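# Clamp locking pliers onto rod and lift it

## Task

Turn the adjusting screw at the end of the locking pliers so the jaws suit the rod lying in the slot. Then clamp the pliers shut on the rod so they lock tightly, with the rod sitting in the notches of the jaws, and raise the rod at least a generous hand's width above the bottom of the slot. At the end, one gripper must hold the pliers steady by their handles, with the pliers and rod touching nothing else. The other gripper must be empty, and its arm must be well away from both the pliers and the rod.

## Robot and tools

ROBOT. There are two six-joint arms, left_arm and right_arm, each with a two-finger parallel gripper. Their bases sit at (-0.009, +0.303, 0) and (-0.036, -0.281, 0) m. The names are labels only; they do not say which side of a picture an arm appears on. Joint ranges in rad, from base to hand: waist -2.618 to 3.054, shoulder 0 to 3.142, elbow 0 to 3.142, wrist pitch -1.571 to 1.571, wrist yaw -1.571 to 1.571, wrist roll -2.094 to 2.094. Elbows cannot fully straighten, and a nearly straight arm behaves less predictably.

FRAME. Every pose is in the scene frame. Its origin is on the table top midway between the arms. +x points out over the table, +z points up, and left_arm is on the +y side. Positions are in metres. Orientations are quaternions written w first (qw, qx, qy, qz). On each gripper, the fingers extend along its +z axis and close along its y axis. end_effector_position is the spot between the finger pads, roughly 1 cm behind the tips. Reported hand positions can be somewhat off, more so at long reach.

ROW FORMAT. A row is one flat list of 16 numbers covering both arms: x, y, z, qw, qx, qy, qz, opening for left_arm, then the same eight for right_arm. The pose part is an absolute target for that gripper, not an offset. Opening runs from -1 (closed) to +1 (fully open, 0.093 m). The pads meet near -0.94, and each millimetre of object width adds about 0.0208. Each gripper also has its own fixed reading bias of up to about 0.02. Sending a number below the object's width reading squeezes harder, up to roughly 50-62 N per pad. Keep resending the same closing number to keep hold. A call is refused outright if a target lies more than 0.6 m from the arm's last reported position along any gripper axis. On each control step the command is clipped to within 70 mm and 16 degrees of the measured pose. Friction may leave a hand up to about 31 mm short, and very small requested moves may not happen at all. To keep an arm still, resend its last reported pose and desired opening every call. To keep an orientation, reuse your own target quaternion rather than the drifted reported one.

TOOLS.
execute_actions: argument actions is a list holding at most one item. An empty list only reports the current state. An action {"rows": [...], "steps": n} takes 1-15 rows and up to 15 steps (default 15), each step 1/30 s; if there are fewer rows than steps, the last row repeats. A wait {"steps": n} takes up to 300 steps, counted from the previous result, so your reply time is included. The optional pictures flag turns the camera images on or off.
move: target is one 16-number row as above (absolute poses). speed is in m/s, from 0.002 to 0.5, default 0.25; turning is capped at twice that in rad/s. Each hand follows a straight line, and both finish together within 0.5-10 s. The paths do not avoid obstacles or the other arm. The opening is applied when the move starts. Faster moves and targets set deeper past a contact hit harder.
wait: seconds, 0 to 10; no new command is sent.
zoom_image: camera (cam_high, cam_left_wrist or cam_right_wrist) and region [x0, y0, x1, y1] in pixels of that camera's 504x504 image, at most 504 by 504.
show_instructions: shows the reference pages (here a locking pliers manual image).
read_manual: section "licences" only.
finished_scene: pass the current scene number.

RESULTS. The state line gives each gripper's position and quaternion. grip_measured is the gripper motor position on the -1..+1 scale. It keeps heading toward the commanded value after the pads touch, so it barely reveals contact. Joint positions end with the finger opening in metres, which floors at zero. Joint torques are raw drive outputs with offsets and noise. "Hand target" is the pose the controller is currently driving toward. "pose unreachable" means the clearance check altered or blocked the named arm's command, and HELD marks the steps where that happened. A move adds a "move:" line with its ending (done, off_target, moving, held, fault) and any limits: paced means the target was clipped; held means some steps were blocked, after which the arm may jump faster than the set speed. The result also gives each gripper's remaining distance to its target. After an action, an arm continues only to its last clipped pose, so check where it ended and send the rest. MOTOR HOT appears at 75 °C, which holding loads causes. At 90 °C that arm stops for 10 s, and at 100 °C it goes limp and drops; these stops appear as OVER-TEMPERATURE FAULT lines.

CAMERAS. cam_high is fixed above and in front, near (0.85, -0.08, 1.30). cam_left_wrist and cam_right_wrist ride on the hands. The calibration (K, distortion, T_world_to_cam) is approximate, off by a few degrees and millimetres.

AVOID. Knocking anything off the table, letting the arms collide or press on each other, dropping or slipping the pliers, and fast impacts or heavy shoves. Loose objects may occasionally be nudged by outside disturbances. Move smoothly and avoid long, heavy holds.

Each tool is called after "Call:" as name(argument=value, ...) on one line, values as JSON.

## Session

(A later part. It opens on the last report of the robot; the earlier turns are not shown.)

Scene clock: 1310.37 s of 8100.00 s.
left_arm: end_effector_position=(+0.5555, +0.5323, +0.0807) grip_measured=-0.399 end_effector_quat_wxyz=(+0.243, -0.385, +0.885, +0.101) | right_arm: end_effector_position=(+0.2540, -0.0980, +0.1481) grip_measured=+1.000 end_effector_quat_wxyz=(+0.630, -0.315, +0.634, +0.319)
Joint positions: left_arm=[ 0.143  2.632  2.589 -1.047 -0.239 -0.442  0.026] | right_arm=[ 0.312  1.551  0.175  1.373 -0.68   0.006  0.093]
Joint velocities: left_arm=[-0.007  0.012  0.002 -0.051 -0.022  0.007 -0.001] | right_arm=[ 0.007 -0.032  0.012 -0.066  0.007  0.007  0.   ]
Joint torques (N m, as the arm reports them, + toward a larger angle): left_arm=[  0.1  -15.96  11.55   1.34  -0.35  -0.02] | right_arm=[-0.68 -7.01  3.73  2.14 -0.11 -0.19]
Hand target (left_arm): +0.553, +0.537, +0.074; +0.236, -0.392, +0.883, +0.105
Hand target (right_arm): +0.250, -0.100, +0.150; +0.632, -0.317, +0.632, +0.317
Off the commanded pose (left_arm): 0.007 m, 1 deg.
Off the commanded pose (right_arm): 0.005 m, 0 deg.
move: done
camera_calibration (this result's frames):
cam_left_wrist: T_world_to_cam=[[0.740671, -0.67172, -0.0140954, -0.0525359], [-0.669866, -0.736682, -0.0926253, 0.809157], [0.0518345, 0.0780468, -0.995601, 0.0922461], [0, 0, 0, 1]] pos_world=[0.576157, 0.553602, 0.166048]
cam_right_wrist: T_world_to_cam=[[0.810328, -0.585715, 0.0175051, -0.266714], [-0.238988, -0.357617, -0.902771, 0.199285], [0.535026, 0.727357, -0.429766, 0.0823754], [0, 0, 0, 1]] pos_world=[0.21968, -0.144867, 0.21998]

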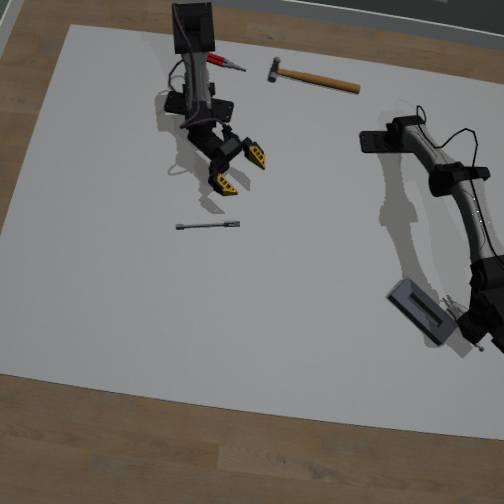

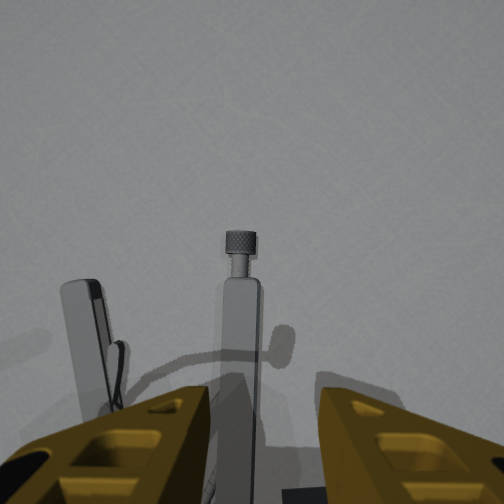

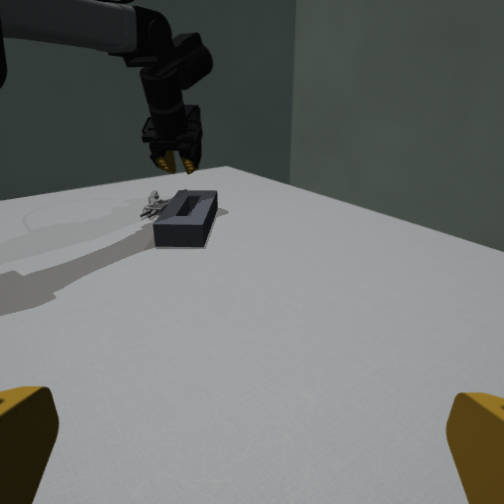

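Call:
move(target=[0.556,0.552,0.045,0.2364,-0.3928,0.8824,0.1053,-0.4,0.25,-0.1,0.15,0.632,-0.317,0.632,0.317,1], speed=0.04)

Call:
move(target=[0.556,0.552,0.022,0.2364,-0.3928,0.8824,0.1053,-0.4,0.25,-0.1,0.15,0.632,-0.317,0.632,0.317,1], speed=0.025)

Scene clock: 1315.57 s of 8100.00 s.
left_arm: end_effector_position=(+0.5591, +0.5481, +0.0601) grip_measured=-0.399 end_effector_quat_wxyz=(+0.247, -0.393, +0.880, +0.104) | right_arm: end_effector_position=(+0.2540, -0.0980, +0.1481) grip_measured=+1.000 end_effector_quat_wxyz=(+0.630, -0.315, +0.634, +0.319)
Joint positions: left_arm=[ 0.166  2.67   2.573 -0.982 -0.239 -0.438  0.026] | right_arm=[ 0.312  1.551  0.175  1.373 -0.68   0.006  0.093]
Joint velocities: left_arm=[ 0.012 -0.002 -0.002  0.051 -0.051 -0.007 -0.001] | right_arm=[ 0.002  0.032 -0.007 -0.022 -0.051 -0.022  0.   ]
Joint torques (N m, as the arm reports them, + toward a larger angle): left_arm=[  0.27 -17.07   7.51   1.65  -0.21   0.13] | right_arm=[-0.64 -6.99  3.72  2.16 -0.1  -0.2 ]
Hand target (left_arm): +0.556, +0.552, +0.045; +0.236, -0.393, +0.883, +0.106
Hand target (right_arm): +0.250, -0.100, +0.150; +0.632, -0.317, +0.632, +0.317
Off the commanded pose (left_arm): 0.016 m, 1 deg.
Off the commanded pose (right_arm): 0.005 m, 0 deg.
move: off_target (left_arm)
camera_calibration (this result's frames):
cam_left_wrist: T_world_to_cam=[[0.753788, -0.657044, -0.00986222, -0.0605047], [-0.65433, -0.749124, -0.103273, 0.820091], [0.0604672, 0.0842994, -0.994604, 0.0620655], [0, 0, 0, 1]] pos_world=[0.578465, 0.569364, 0.145828]
cam_right_wrist: T_world_to_cam=[[0.810328, -0.585715, 0.0175051, -0.266714], [-0.238988, -0.357617, -0.902771, 0.199285], [0.535026, 0.727357, -0.429766, 0.0823754], [0, 0, 0, 1]] pos_world=[0.21968, -0.144867, 0.21998]

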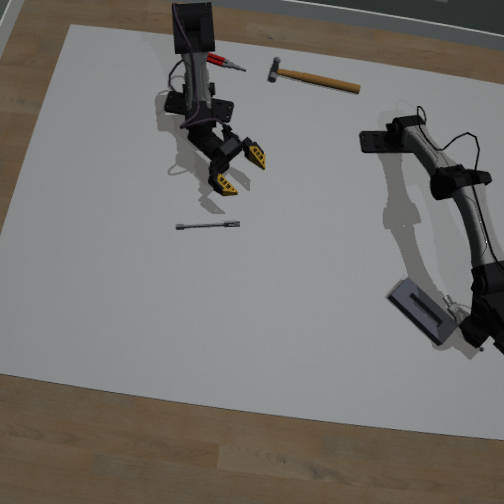

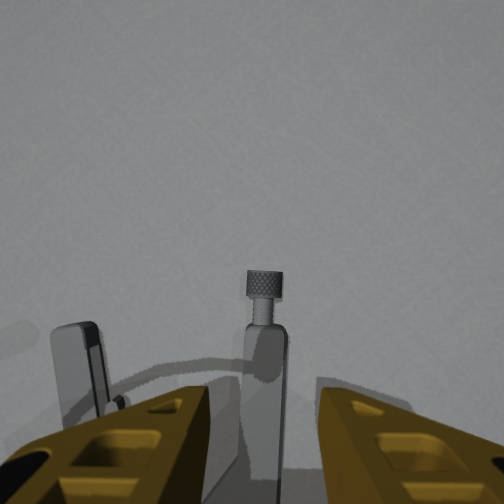

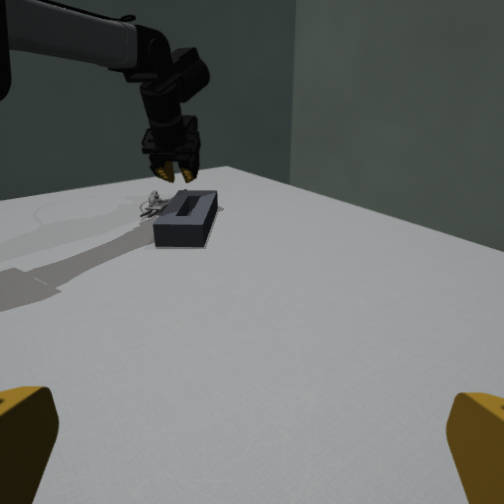

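Scene clock: 1317.33 s of 8100.00 s.
left_arm: end_effector_position=(+0.5613, +0.5489, +0.0355) grip_measured=-0.399 end_effector_quat_wxyz=(+0.247, -0.393, +0.880, +0.104) | right_arm: end_effector_position=(+0.2540, -0.0980, +0.1481) grip_measured=+1.000 end_effector_quat_wxyz=(+0.630, -0.315, +0.634, +0.319)
Joint positions: left_arm=[ 0.166  2.67   2.475 -0.884 -0.239 -0.438  0.026] | right_arm=[ 0.312  1.551  0.175  1.373 -0.68   0.006  0.093]
Joint velocities: left_arm=[ 0.002  0.012  0.007  0.022 -0.007 -0.095 -0.001] | right_arm=[-0.012 -0.007 -0.012  0.007 -0.11  -0.037  0.   ]
Joint torques (N m, as the arm reports them, + toward a larger angle): left_arm=[  0.16 -17.76   6.69   1.6   -0.25   0.14] | right_arm=[-0.67 -7.01  3.74  2.15 -0.11 -0.19]
Hand target (left_arm): +0.556, +0.552, +0.022; +0.236, -0.393, +0.882, +0.105
Hand target (right_arm): +0.250, -0.100, +0.150; +0.632, -0.317, +0.632, +0.317
Off the commanded pose (left_arm): 0.015 m, 1 deg.
Off the commanded pose (right_arm): 0.005 m, 0 deg.
move: off_target (left_arm)
camera_calibration (this result's frames):
cam_left_wrist: T_world_to_cam=[[0.753788, -0.657044, -0.00986222, -0.0618857], [-0.65433, -0.749124, -0.103273, 0.819568], [0.0604672, 0.0842994, -0.994604, 0.0373902], [0, 0, 0, 1]] pos_world=[0.580656, 0.570145, 0.121218]
cam_right_wrist: T_world_to_cam=[[0.810328, -0.585715, 0.0175051, -0.266714], [-0.238988, -0.357617, -0.902771, 0.199285], [0.535026, 0.727357, -0.429766, 0.0823754], [0, 0, 0, 1]] pos_world=[0.21968, -0.144867, 0.21998]

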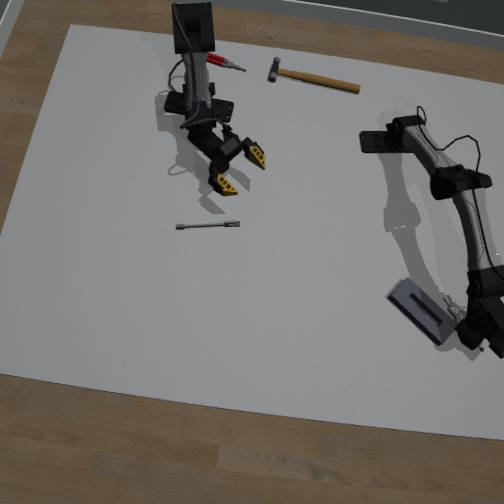

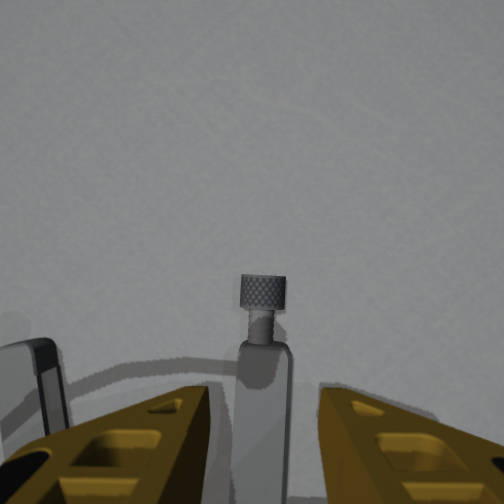

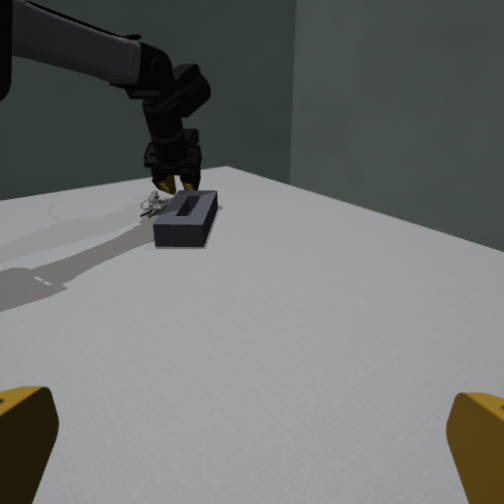

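Call:
move(target=[0.556,0.552,0.015,0.2364,-0.3928,0.8824,0.1053,-0.4,0.25,-0.1,0.15,0.632,-0.317,0.632,0.317,1], speed=0.02)

Call:
execute_actions(actions=[{"rows":[[0.556,0.552,0.018,0.2364,-0.3928,0.8824,0.1053,-0.9,0.25,-0.1,0.15,0.632,-0.317,0.632,0.317,1]],"steps":15}])

Call:
move(target=[0.53,0.52,0.14,0.2364,-0.3928,0.8824,0.1053,-0.9,0.25,-0.1,0.15,0.632,-0.317,0.632,0.317,1], speed=0.1)

Scene clock: 1321.10 s of 8100.00 s.
left_arm: end_effector_position=(+0.5615, +0.5489, +0.0283) grip_measured=-0.399 end_effector_quat_wxyz=(+0.247, -0.393, +0.880, +0.104) | right_arm: end_effector_position=(+0.2540, -0.0980, +0.1481) grip_measured=+1.000 end_effector_quat_wxyz=(+0.630, -0.315, +0.634, +0.319)
Joint positions: left_arm=[ 0.166  2.67   2.446 -0.855 -0.239 -0.438  0.026] | right_arm=[ 0.312  1.551  0.175  1.373 -0.68   0.006  0.093]
Joint velocities: left_arm=[-0.002 -0.017 -0.007  0.081 -0.007  0.037 -0.001] | right_arm=[-0.017  0.002 -0.012  0.051  0.007 -0.037  0.   ]
Joint torques (N m, as the arm reports them, + toward a larger angle): left_arm=[  0.19 -18.11   6.4    1.66  -0.27   0.14] | right_arm=[-0.69 -7.01  3.69  2.14 -0.11 -0.21]
Hand target (left_arm): +0.556, +0.552, +0.015; +0.236, -0.393, +0.883, +0.105
Hand target (right_arm): +0.250, -0.100, +0.150; +0.632, -0.317, +0.632, +0.317
Off the commanded pose (left_arm): 0.015 m, 1 deg.
Off the commanded pose (right_arm): 0.005 m, 0 deg.
MOTOR HOT: a motor of the left arm reached 75 °C. Now the hottest motor of the left arm, joint 2 (shoulder), reports 76 °C. The controller's stop level is 90 °C. To cool a motor, set the load down, stop pushing, or move to a pose that needs little force.
move: off_target (left_arm)
camera_calibration (this result's frames):
cam_left_wrist: T_world_to_cam=[[0.753788, -0.657044, -0.00986222, -0.062066], [-0.65433, -0.749124, -0.103273, 0.819017], [0.0604672, 0.0842994, -0.994604, 0.0301971], [0, 0, 0, 1]] pos_world=[0.580866, 0.570219, 0.114005]
cam_right_wrist: T_world_to_cam=[[0.810328, -0.585715, 0.0175051, -0.266714], [-0.238988, -0.357617, -0.902771, 0.199285], [0.535026, 0.727357, -0.429766, 0.0823754], [0, 0, 0, 1]] pos_world=[0.21968, -0.144867, 0.21998]

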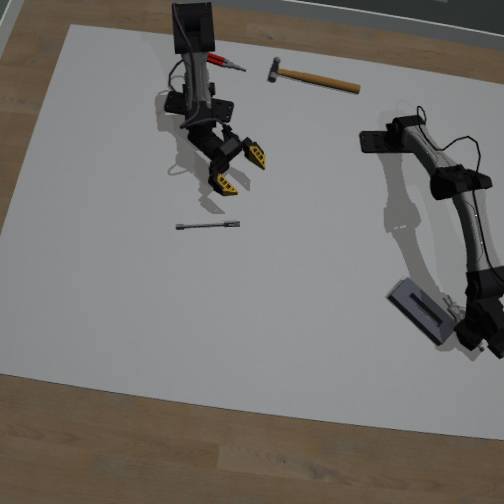

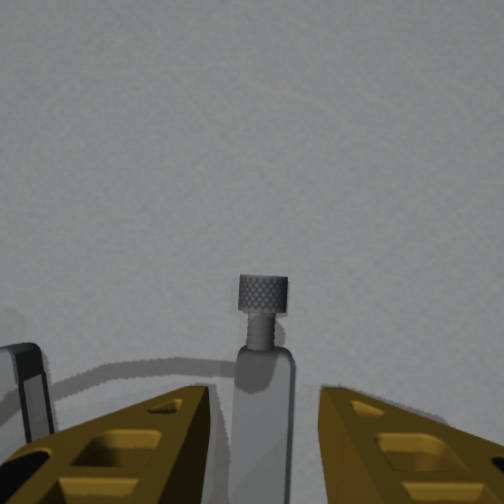

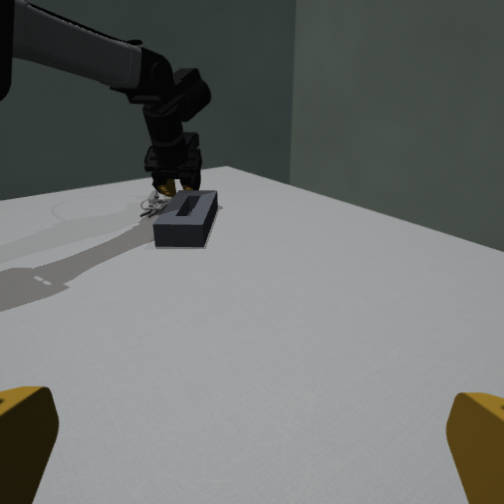

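Scene clock: 1321.60 s of 8100.00 s.
left_arm: end_effector_position=(+0.5618, +0.5490, +0.0284) grip_measured=-0.834 end_effector_quat_wxyz=(+0.248, -0.392, +0.880, +0.104) | right_arm: end_effector_position=(+0.2540, -0.0980, +0.1481) grip_measured=+1.000 end_effector_quat_wxyz=(+0.630, -0.315, +0.634, +0.319)
Joint positions: left_arm=[ 0.166  2.67   2.446 -0.854 -0.238 -0.436  0.005] | right_arm=[ 0.312  1.551  0.175  1.373 -0.68   0.006  0.093]
Joint velocities: left_arm=[-0.007 -0.002 -0.007  0.051 -0.007  0.007  0.   ] | right_arm=[-0.017 -0.002 -0.007  0.022 -0.051 -0.022  0.   ]
Joint torques (N m, as the arm reports them, + toward a larger angle): left_arm=[  0.44 -18.15   7.18   1.52  -0.24   0.11] | right_arm=[-0.64 -6.95  3.69  2.14 -0.1  -0.2 ]
Hand target (left_arm): +0.556, +0.552, +0.018; +0.236, -0.393, +0.882, +0.105
Hand target (right_arm): +0.250, -0.100, +0.150; +0.632, -0.317, +0.632, +0.317
Off the commanded pose (left_arm): 0.012 m, 1 deg.
Off the commanded pose (right_arm): 0.005 m, 0 deg.
MOTOR HOT: still on. Now the hottest motor of the left arm, joint 2 (shoulder), reports 76 °C; the controller's stop level is 90 °C.
Steps of this call (steps 1 to 15: all 15 steps of this action). Readings (end_effector_position):
1: left_arm (+0.5616, +0.5490, +0.0284) | right_arm (+0.2540, -0.0980, +0.1481)
2: left_arm (+0.5616, +0.5490, +0.0284) | right_arm (+0.2540, -0.0980, +0.1481)
4: left_arm (+0.5618, +0.5490, +0.0284) | right_arm (+0.2540, -0.0980, +0.1481)
8: left_arm (+0.5618, +0.5490, +0.0284) | right_arm (+0.2540, -0.0980, +0.1481)
15: the state above
camera_calibration (this result's frames):
cam_left_wrist: T_world_to_cam=[[0.7526, -0.658402, -0.00999487, -0.0608232], [-0.655638, -0.747859, -0.104139, 0.819278], [0.0610903, 0.0849277, -0.994513, 0.0295969], [0, 0, 0, 1]] pos_world=[0.581117, 0.570145, 0.114145]
cam_right_wrist: T_world_to_cam=[[0.810328, -0.585715, 0.0175051, -0.266714], [-0.238988, -0.357617, -0.902771, 0.199285], [0.535026, 0.727357, -0.429766, 0.0823754], [0, 0, 0, 1]] pos_world=[0.21968, -0.144867, 0.21998]

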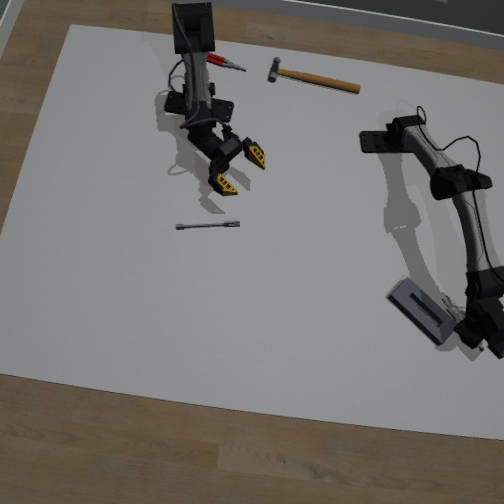

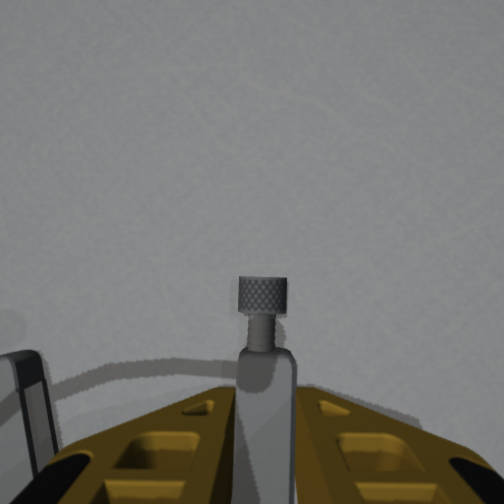

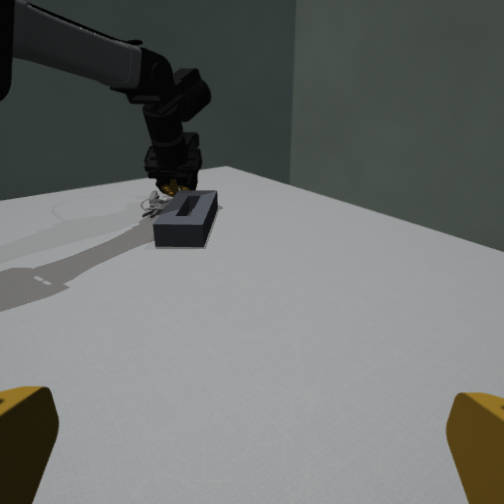

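Scene clock: 1323.67 s of 8100.00 s.
left_arm: end_effector_position=(+0.5248, +0.5207, +0.1242) grip_measured=-0.834 end_effector_quat_wxyz=(+0.220, -0.392, +0.887, +0.103) | right_arm: end_effector_position=(+0.2540, -0.0980, +0.1481) grip_measured=+1.000 end_effector_quat_wxyz=(+0.630, -0.315, +0.634, +0.319)
Joint positions: left_arm=[ 0.14   2.518  2.568 -1.192 -0.243 -0.463  0.005] | right_arm=[ 0.312  1.551  0.175  1.373 -0.68   0.006  0.093]
Joint velocities: left_arm=[-0.012 -0.002  0.007  0.095  0.066 -0.007  0.   ] | right_arm=[-0.012 -0.012  0.007 -0.007 -0.007 -0.037  0.   ]
Joint torques (N m, as the arm reports them, + toward a larger angle): left_arm=[ -0.87 -18.19  11.75   1.32  -0.37  -0.03] | right_arm=[-0.62 -6.95  3.67  2.15 -0.1  -0.2 ]
Hand target (left_arm): +0.529, +0.519, +0.139; +0.237, -0.393, +0.882, +0.104
Hand target (right_arm): +0.250, -0.100, +0.150; +0.632, -0.317, +0.632, +0.317
Off the commanded pose (left_arm): 0.017 m, 2 deg.
Off the commanded pose (right_arm): 0.005 m, 0 deg.
MOTOR HOT: still on. Now the hottest motor of the left arm, joint 2 (shoulder), reports 77 °C; the controller's stop level is 90 °C.
move: off_target (left_arm)
camera_calibration (this result's frames):
cam_left_wrist: T_world_to_cam=[[0.750828, -0.659698, -0.0324846, -0.0462397], [-0.660436, -0.749181, -0.0505165, 0.780466], [0.00898879, 0.0593832, -0.998195, 0.170551], [0, 0, 0, 1]] pos_world=[0.548633, 0.544078, 0.208168]
cam_right_wrist: T_world_to_cam=[[0.810328, -0.585715, 0.0175051, -0.266714], [-0.238988, -0.357617, -0.902771, 0.199285], [0.535026, 0.727357, -0.429766, 0.0823754], [0, 0, 0, 1]] pos_world=[0.21968, -0.144867, 0.21998]

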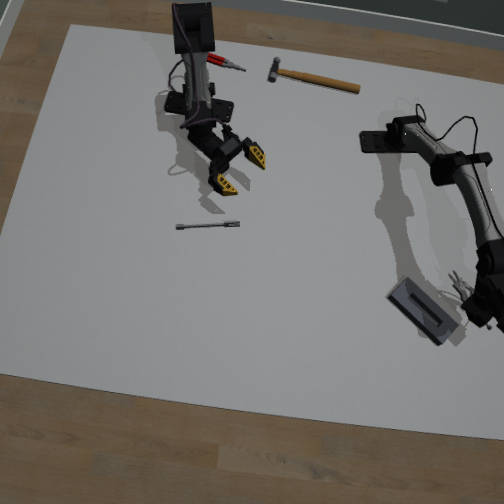

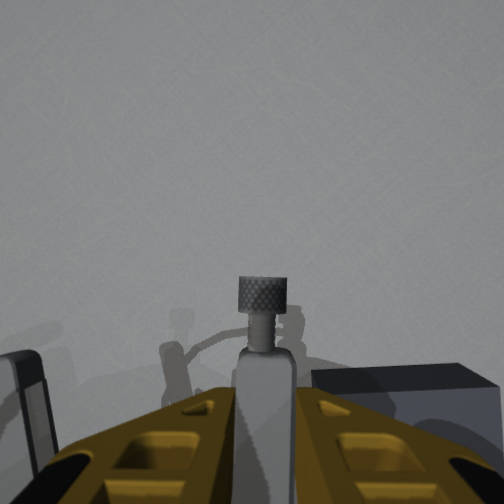

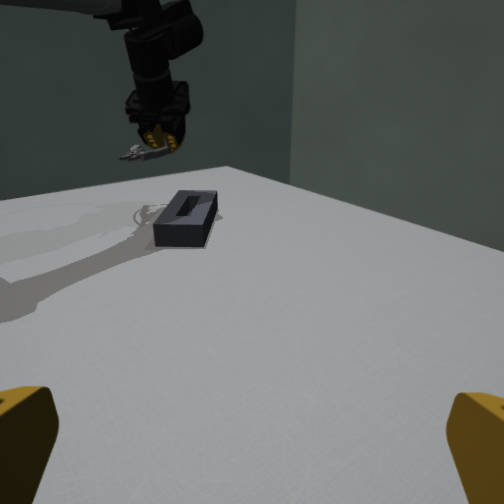

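Call:
move(target=[0.40,0.26,0.13,0.2588,0,0.9659,0,-0.9,0.25,-0.1,0.15,0.632,-0.317,0.632,0.317,1], speed=0.2)

Call:
move(target=[0.385,0.22,0.018,0.2588,0,0.9659,0,-0.9,0.25,-0.1,0.15,0.632,-0.317,0.632,0.317,1], speed=0.06)

Scene clock: 1331.83 s of 8100.00 s.
left_arm: end_effector_position=(+0.4049, +0.2575, +0.1267) grip_measured=-0.836 end_effector_quat_wxyz=(+0.250, -0.008, +0.968, -0.005) | right_arm: end_effector_position=(+0.2540, -0.0980, +0.1481) grip_measured=+1.000 end_effector_quat_wxyz=(+0.630, -0.315, +0.634, +0.319)
Joint positions: left_arm=[-0.311  1.684  1.297 -0.681 -0.059 -0.136  0.005] | right_arm=[ 0.312  1.551  0.175  1.373 -0.68   0.006  0.093]
Joint velocities: left_arm=[-0.007  0.002 -0.002  0.066 -0.022  0.066  0.   ] | right_arm=[-0.012 -0.002 -0.002  0.022  0.022  0.007  0.   ]
Joint torques (N m, as the arm reports them, + toward a larger angle): left_arm=[ -0.48 -11.9    7.08   1.81  -0.12   0.12] | right_arm=[-0.68 -6.97  3.72  2.14 -0.1  -0.19]
Hand target (left_arm): +0.404, +0.256, +0.130; +0.261, -0.002, +0.965, -0.006
Hand target (right_arm): +0.250, -0.100, +0.150; +0.632, -0.317, +0.632, +0.317
Off the commanded pose (left_arm): 0.006 m, 2 deg.
Off the commanded pose (right_arm): 0.005 m, 0 deg.
MOTOR HOT: still on. Now the hottest motor of the left arm, joint 2 (shoulder), reports 81 °C; the controller's stop level is 90 °C.
move: done
camera_calibration (this result's frames):
cam_left_wrist: T_world_to_cam=[[0.0289704, -0.999549, -0.00792279, 0.246862], [-0.99737, -0.0283787, -0.0666848, 0.45701], [0.0664299, 0.00983384, -0.997743, 0.179261], [0, 0, 0, 1]] pos_world=[0.436748, 0.257957, 0.211288]
cam_right_wrist: T_world_to_cam=[[0.810328, -0.585715, 0.0175051, -0.266714], [-0.238988, -0.357617, -0.902771, 0.199285], [0.535026, 0.727357, -0.429766, 0.0823754], [0, 0, 0, 1]] pos_world=[0.21968, -0.144867, 0.21998]

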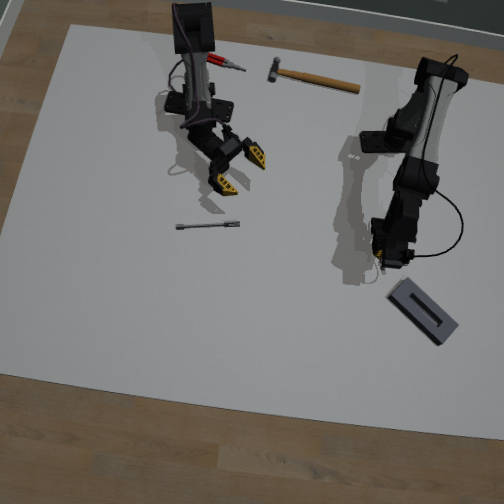

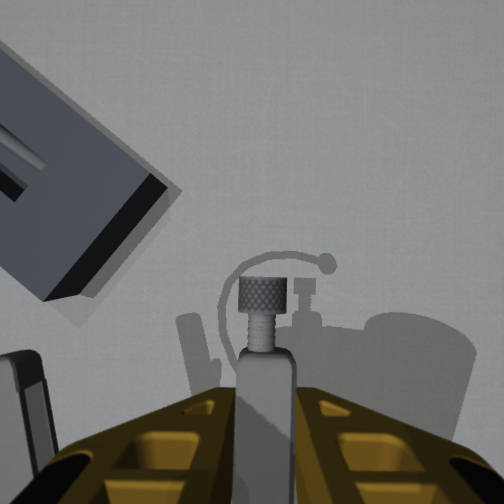

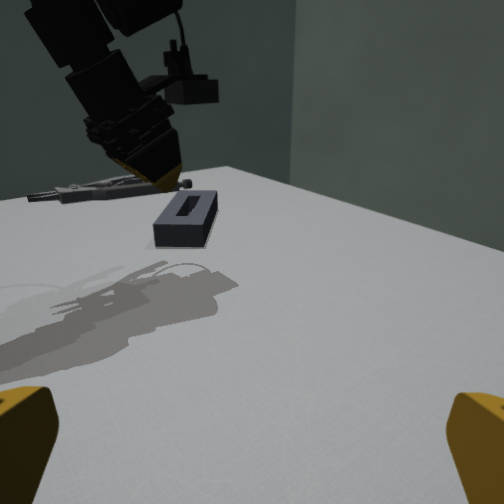

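Scene clock: 1334.27 s of 8100.00 s.
left_arm: end_effector_position=(+0.3904, +0.2194, +0.0257) grip_measured=-0.836 end_effector_quat_wxyz=(+0.261, -0.000, +0.965, -0.006) | right_arm: end_effector_position=(+0.2540, -0.0980, +0.1481) grip_measured=+1.000 end_effector_quat_wxyz=(+0.630, -0.315, +0.634, +0.319)
Joint positions: left_arm=[-0.432  1.784  0.975 -0.245 -0.117 -0.225  0.005] | right_arm=[ 0.312  1.551  0.175  1.373 -0.68   0.006  0.093]
Joint velocities: left_arm=[-0.022 -0.012  0.002  0.037  0.022  0.007  0.   ] | right_arm=[ 0.017 -0.002 -0.002 -0.081  0.007 -0.066  0.   ]
Joint torques (N m, as the arm reports them, + toward a larger angle): left_arm=[-0.93 -9.04  6.05  1.84 -0.28 -0.06] | right_arm=[-0.7  -6.95  3.71  2.14 -0.12 -0.19]
Hand target (left_arm): +0.387, +0.219, +0.018; +0.258, -0.000, +0.966, -0.002
Hand target (right_arm): +0.250, -0.100, +0.150; +0.632, -0.317, +0.632, +0.317
Off the commanded pose (left_arm): 0.009 m, 1 deg.
Off the commanded pose (right_arm): 0.005 m, 0 deg.
MOTOR HOT: still on. Now the hottest motor of the left arm, joint 2 (shoulder), reports 80 °C; the controller's stop level is 90 °C.
move: done
camera_calibration (this result's frames):
cam_left_wrist: T_world_to_cam=[[0.0136316, -0.999846, -0.0110192, 0.214566], [-0.995992, -0.0126031, -0.0885553, 0.431319], [0.0884028, 0.0121822, -0.99601, 0.0706414], [0, 0, 0, 1]] pos_world=[0.42042, 0.219109, 0.11092]
cam_right_wrist: T_world_to_cam=[[0.810328, -0.585715, 0.0175051, -0.266714], [-0.238988, -0.357617, -0.902771, 0.199285], [0.535026, 0.727357, -0.429766, 0.0823754], [0, 0, 0, 1]] pos_world=[0.21968, -0.144867, 0.21998]

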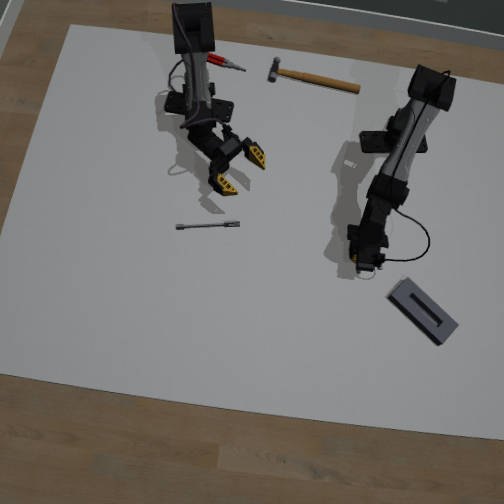

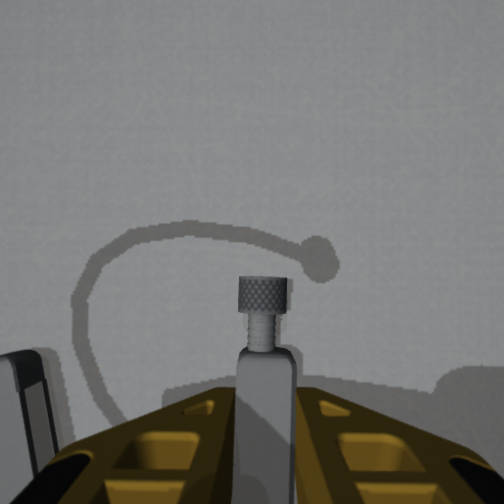

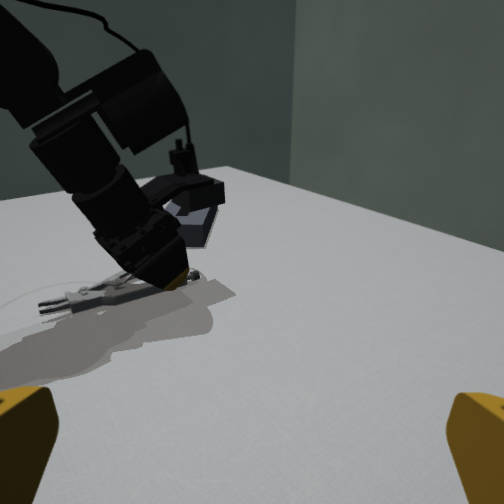

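Call:
execute_actions(actions=[{"rows":[[0.387,0.22,0.02,0.2588,0,0.9659,0,-0.5,0.25,-0.1,0.15,0.632,-0.317,0.632,0.317,1]],"steps":12}], pictures=false)

Call:
move(target=[0.397,0.222,0.022,0,0,1,0,-0.5,0.25,-0.1,0.15,0.632,-0.317,0.632,0.317,1], speed=0.15)

Scene clock: 1337.83 s of 8100.00 s.
left_arm: end_effector_position=(+0.3914, +0.2201, +0.0263) grip_measured=-0.501 end_effector_quat_wxyz=(+0.263, -0.001, +0.965, -0.003) | right_arm: end_effector_position=(+0.2540, -0.0980, +0.1481) grip_measured=+1.000 end_effector_quat_wxyz=(+0.630, -0.315, +0.634, +0.319)
Joint positions: left_arm=[-0.432  1.784  0.975 -0.241 -0.123 -0.225  0.021] | right_arm=[ 0.312  1.551  0.175  1.373 -0.68   0.006  0.093]
Joint velocities: left_arm=[-0.002 -0.002  0.007 -0.095 -0.037  0.022 -0.001] | right_arm=[-0.007  0.012 -0.007 -0.037  0.007 -0.095  0.   ]
Joint torques (N m, as the arm reports them, + toward a larger angle): left_arm=[-0.67 -9.48  6.48  1.68 -0.25  0.02] | right_arm=[-0.69 -6.95  3.66  2.16 -0.12 -0.19]
Hand target (left_arm): +0.387, +0.220, +0.020; +0.259, +0.000, +0.966, -0.000
Hand target (right_arm): +0.250, -0.100, +0.150; +0.632, -0.317, +0.632, +0.317
Off the commanded pose (left_arm): 0.008 m, 1 deg.
Off the commanded pose (right_arm): 0.005 m, 0 deg.
MOTOR HOT: still on. Now the hottest motor of the left arm, joint 2 (shoulder), reports 78 °C; the controller's stop level is 90 °C.
Steps of this call (steps 1 to 95: nothing new was sent; steps 96 to 107: all 12 steps of this action). Readings (end_effector_position):
96: left_arm (+0.3907, +0.2195, +0.0259) | right_arm (+0.2540, -0.0980, +0.1481)
97: left_arm (+0.3909, +0.2197, +0.0259) | right_arm (+0.2540, -0.0980, +0.1481)
99: left_arm (+0.3913, +0.2198, +0.0262) | right_arm (+0.2540, -0.0980, +0.1481)
103: left_arm (+0.3914, +0.2200, +0.0263) | right_arm (+0.2540, -0.0980, +0.1481)
107: the state above

Scene clock: 1340.43 s of 8100.00 s.
left_arm: end_effector_position=(+0.3935, +0.2204, +0.0208) grip_measured=-0.501 end_effector_quat_wxyz=(+0.004, +0.001, +1.000, -0.001) | right_arm: end_effector_position=(+0.2540, -0.0980, +0.1481) grip_measured=+1.000 end_effector_quat_wxyz=(+0.630, -0.315, +0.634, +0.319)
Joint positions: left_arm=[-0.38   2.158  1.637 -1.041 -0.    -0.202  0.021] | right_arm=[ 0.312  1.551  0.175  1.373 -0.68   0.006  0.093]
Joint velocities: left_arm=[-0.002 -0.012 -0.007 -0.022 -0.007  0.007  0.001] | right_arm=[ 0.002  0.007  0.002  0.007 -0.037  0.037  0.   ]
Joint torques (N m, as the arm reports them, + toward a larger angle): left_arm=[  0.4  -11.74  10.39   0.26  -0.05   0.1 ] | right_arm=[-0.68 -6.99  3.69  2.15 -0.1  -0.2 ]
Hand target (left_arm): +0.397, +0.223, +0.019; +0.001, +0.000, +1.000, -0.003
Hand target (right_arm): +0.250, -0.100, +0.150; +0.632, -0.317, +0.632, +0.317
Off the commanded pose (left_arm): 0.004 m, 0 deg.
Off the commanded pose (right_arm): 0.005 m, 0 deg.
MOTOR HOT: still on. Now the hottest motor of the left arm, joint 2 (shoulder), reports 77 °C; the controller's stop level is 90 °C.
move: done
camera_calibration (this result's frames):
cam_left_wrist: T_world_to_cam=[[0.00195332, -0.999672, -0.0255252, 0.220361], [-0.908663, -0.0124318, 0.417345, 0.389047], [-0.417525, 0.0223786, -0.90839, 0.260515], [0, 0, 0, 1]] pos_world=[0.461853, 0.219296, 0.0799069]
cam_right_wrist: T_world_to_cam=[[0.810328, -0.585715, 0.0175051, -0.266714], [-0.238988, -0.357617, -0.902771, 0.199285], [0.535026, 0.727357, -0.429766, 0.0823754], [0, 0, 0, 1]] pos_world=[0.21968, -0.144867, 0.21998]

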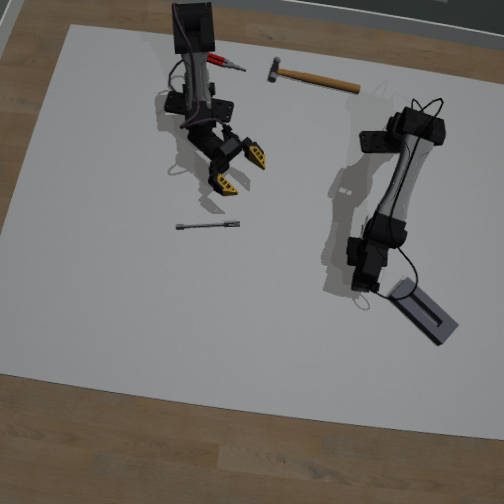

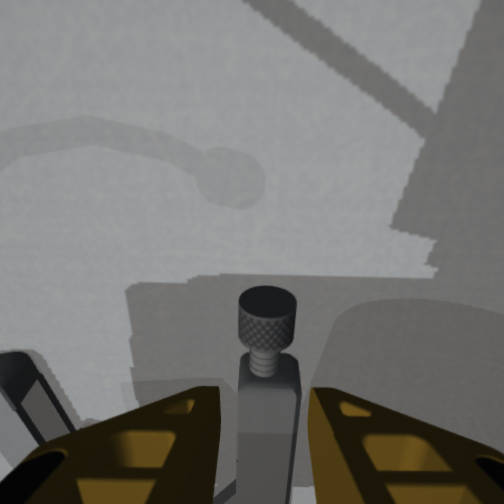

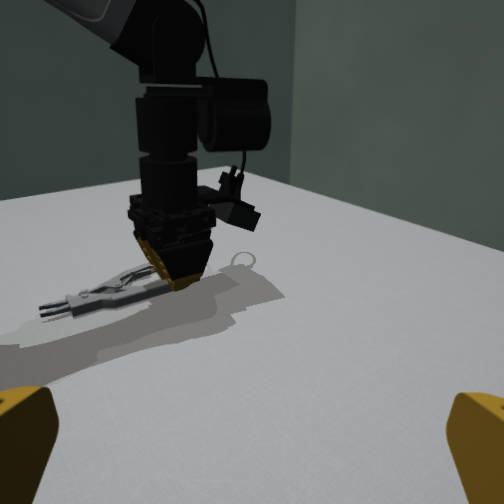

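Call:
execute_actions(actions=[{"rows":[[0.396,0.222,0.018,0,0,1,0,-0.9,0.25,-0.1,0.15,0.632,-0.317,0.632,0.317,1]],"steps":15}], pictures=false)

Call:
move(target=[0.37,0.22,0.16,0.087,-0.17,0.981,0.015,-0.9,0.25,-0.1,0.15,0.632,-0.317,0.632,0.317,1], speed=0.12)

Call:
move(target=[0.36,0.33,0.30,0.6358,-0.3094,0.6358,0.3094,-0.9,0.305,0.108,0.125,0.632,-0.317,0.632,0.317,1], speed=0.25)

Call:
zoom_image(camera="cam_right_wrist", region=[190,170,300,280])

Call:
zoom_image(camera="cam_high", region=[385,270,465,350])

Scene clock: 1345.00 s of 8100.00 s.
left_arm: end_effector_position=(+0.3930, +0.2205, +0.0208) grip_measured=-0.836 end_effector_quat_wxyz=(+0.003, +0.001, +1.000, -0.001) | right_arm: end_effector_position=(+0.2540, -0.0980, +0.1481) grip_measured=+1.000 end_effector_quat_wxyz=(+0.630, -0.315, +0.634, +0.319)
Joint positions: left_arm=[-0.38   2.158  1.637 -1.043  0.    -0.201  0.005] | right_arm=[ 0.312  1.551  0.175  1.373 -0.68   0.006  0.093]
Joint velocities: left_arm=[-0.002 -0.012 -0.002 -0.007 -0.095 -0.037  0.   ] | right_arm=[-0.007 -0.007 -0.012  0.051  0.11  -0.081  0.   ]
Joint torques (N m, as the arm reports them, + toward a larger angle): left_arm=[  0.06 -11.95   9.55   0.28  -0.1    0.04] | right_arm=[-0.68 -6.96  3.68  2.15 -0.11 -0.2 ]
Hand target (left_arm): +0.396, +0.222, +0.018; +0.000, +0.000, +1.000, -0.000
Hand target (right_arm): +0.250, -0.100, +0.150; +0.632, -0.317, +0.632, +0.317
Off the commanded pose (left_arm): 0.004 m, 0 deg.
Off the commanded pose (right_arm): 0.005 m, 0 deg.
MOTOR HOT: still on. Now the hottest motor of the left arm, joint 2 (shoulder), reports 77 °C; the controller's stop level is 90 °C.
Steps of this call (steps 1 to 122: nothing new was sent; steps 123 to 137: all 15 steps of this action). Readings (end_effector_position):
123: left_arm (+0.3930, +0.2205, +0.0208) | right_arm (+0.2540, -0.0980, +0.1481)
124: left_arm (+0.3930, +0.2205, +0.0208) | right_arm (+0.2540, -0.0980, +0.1481)
126: left_arm (+0.3930, +0.2205, +0.0208) | right_arm (+0.2540, -0.0980, +0.1481)
130: left_arm (+0.3930, +0.2205, +0.0208) | right_arm (+0.2540, -0.0980, +0.1481)
137: the state above

Scene clock: 1347.37 s of 8100.00 s.
left_arm: end_effector_position=(+0.3670, +0.2224, +0.1478) grip_measured=-0.836 end_effector_quat_wxyz=(+0.073, -0.169, +0.983, +0.018) | right_arm: end_effector_position=(+0.2540, -0.0980, +0.1481) grip_measured=+1.000 end_effector_quat_wxyz=(+0.630, -0.315, +0.634, +0.319)
Joint positions: left_arm=[-0.429  1.895  1.75  -1.306 -0.092 -0.589  0.005] | right_arm=[ 0.312  1.551  0.175  1.373 -0.68   0.006  0.093]
Joint velocities: left_arm=[-0.007 -0.002 -0.002 -0.007 -0.066 -0.037  0.   ] | right_arm=[-0.002  0.002 -0.017  0.007  0.066  0.007  0.   ]
Joint torques (N m, as the arm reports them, + toward a larger angle): left_arm=[ -1.09 -12.74  11.17   0.47  -0.24  -0.06] | right_arm=[-0.65 -7.    3.69  2.14 -0.1  -0.19]
Hand target (left_arm): +0.368, +0.220, +0.161; +0.086, -0.170, +0.982, +0.015
Hand target (right_arm): +0.250, -0.100, +0.150; +0.632, -0.317, +0.632, +0.317
Off the commanded pose (left_arm): 0.013 m, 2 deg.
Off the commanded pose (right_arm): 0.005 m, 0 deg.
MOTOR HOT: still on. Now the hottest motor of the left arm, joint 2 (shoulder), reports 77 °C; the controller's stop level is 90 °C.
move: off_target (left_arm)
camera_calibration (this result's frames):
cam_left_wrist: T_world_to_cam=[[0.341665, -0.939123, -0.0362376, 0.0891266], [-0.897523, -0.337482, 0.28383, 0.399918], [-0.278781, -0.0644505, -0.95819, 0.34051], [0, 0, 0, 1]] pos_world=[0.423412, 0.240612, 0.215994]
cam_right_wrist: T_world_to_cam=[[0.810328, -0.585715, 0.0175051, -0.266714], [-0.238988, -0.357617, -0.902771, 0.199285], [0.535026, 0.727357, -0.429766, 0.0823754], [0, 0, 0, 1]] pos_world=[0.21968, -0.144867, 0.21998]

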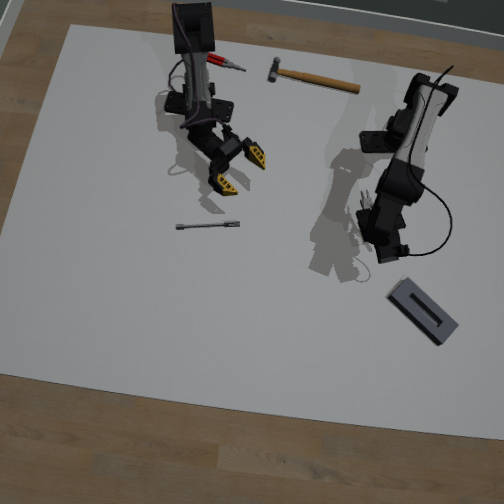

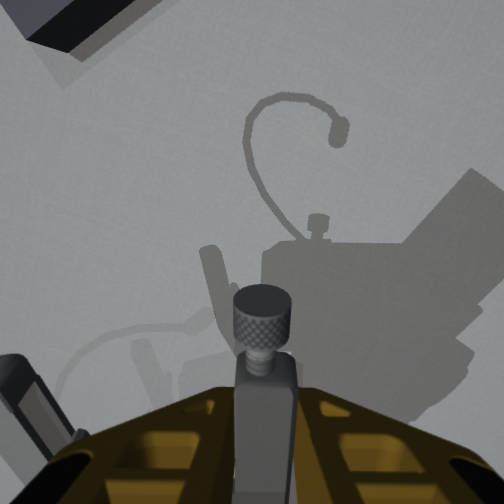

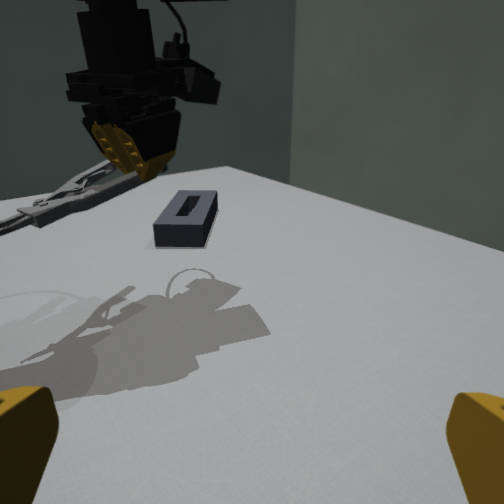

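Scene clock: 1351.63 s of 8100.00 s.
left_arm: end_effector_position=(+0.3569, +0.3266, +0.3011) grip_measured=-0.836 end_effector_quat_wxyz=(+0.628, -0.306, +0.643, +0.315) | right_arm: end_effector_position=(+0.3003, +0.1033, +0.1248) grip_measured=+1.000 end_effector_quat_wxyz=(+0.632, -0.318, +0.632, +0.317)
Joint positions: left_arm=[-0.573  1.368  0.867  0.45  -1.306 -0.027  0.005] | right_arm=[ 0.876  2.069  0.767  1.301 -0.118 -0.002  0.093]
Joint velocities: left_arm=[ 0.002 -0.007  0.002  0.081 -0.022  0.066 -0.   ] | right_arm=[-0.002  0.002  0.002  0.007 -0.081 -0.037  0.   ]
Joint torques (N m, as the arm reports them, + toward a larger angle): left_arm=[ 0.44 -7.78  7.49  2.21 -0.15  0.15] | right_arm=[ 0.24 -8.86  6.82  2.32  0.   -0.21]
Hand target (left_arm): +0.353, +0.332, +0.302; +0.630, -0.310, +0.638, +0.316
Hand target (right_arm): +0.302, +0.108, +0.123; +0.632, -0.321, +0.632, +0.314
Off the commanded pose (left_arm): 0.005 m, 1 deg.
Off the commanded pose (right_arm): 0.007 m, 0 deg.
MOTOR HOT: still on. Now the hottest motor of the left arm, joint 2 (shoulder), reports 76 °C; the controller's stop level is 90 °C.
move: done
camera_calibration (this result's frames):
cam_left_wrist: T_world_to_cam=[[0.805426, -0.592381, -0.0193344, -0.0879411], [-0.272716, -0.34144, -0.899469, 0.517164], [0.526227, 0.729729, -0.436556, -0.212445], [0, 0, 0, 1]] pos_world=[0.323663, 0.279513, 0.370728]
cam_right_wrist: T_world_to_cam=[[0.811482, -0.583734, 0.0274203, -0.187628], [-0.230345, -0.362634, -0.903016, 0.259302], [0.537064, 0.726465, -0.428731, -0.099501], [0, 0, 0, 1]] pos_world=[0.265424, 0.0567914, 0.19664]

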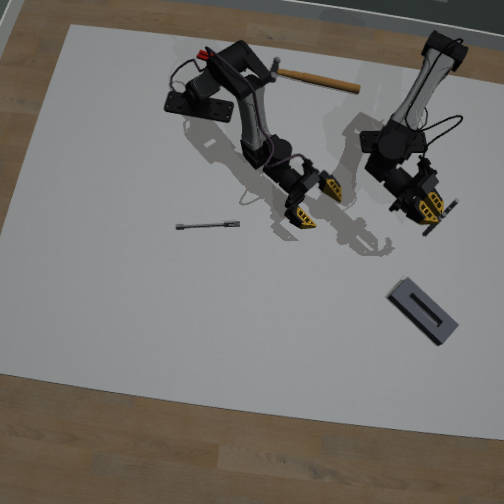

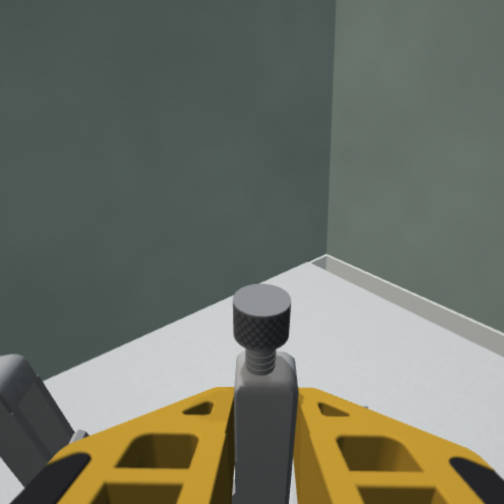

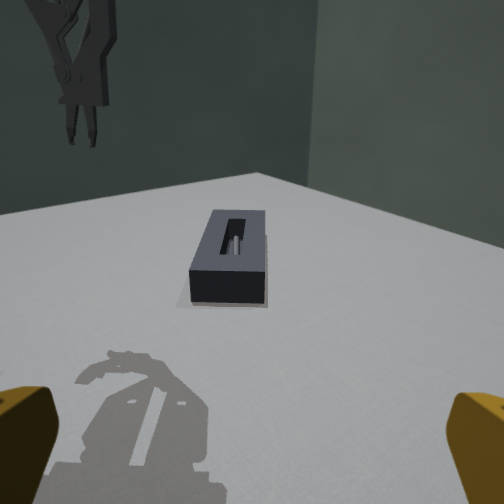

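Region (190, 170, 300, 280) of cam_right_wrist's 504x504 image, scaled by 4.582, with more detail than that image has.

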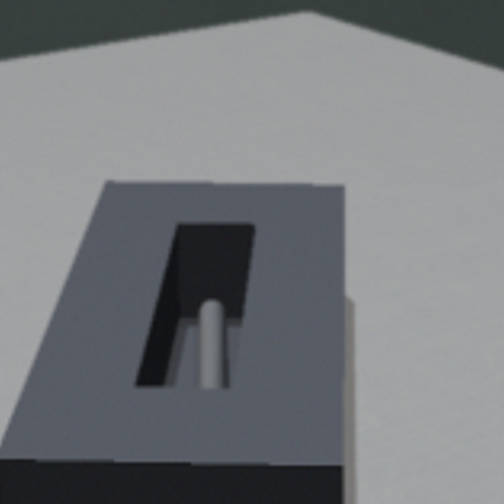

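Region (385, 270, 465, 350) of cam_high's 504x504 image, scaled by 6.300, with more detail than that image has.

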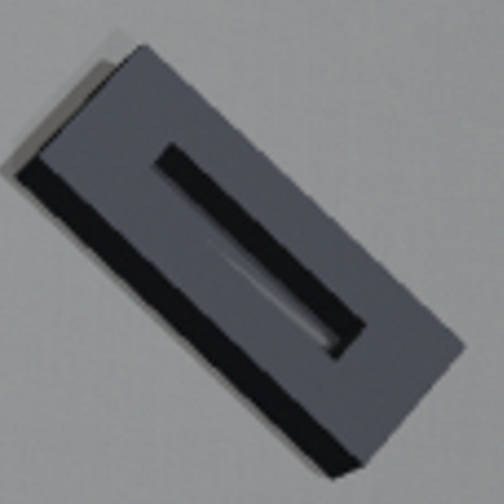

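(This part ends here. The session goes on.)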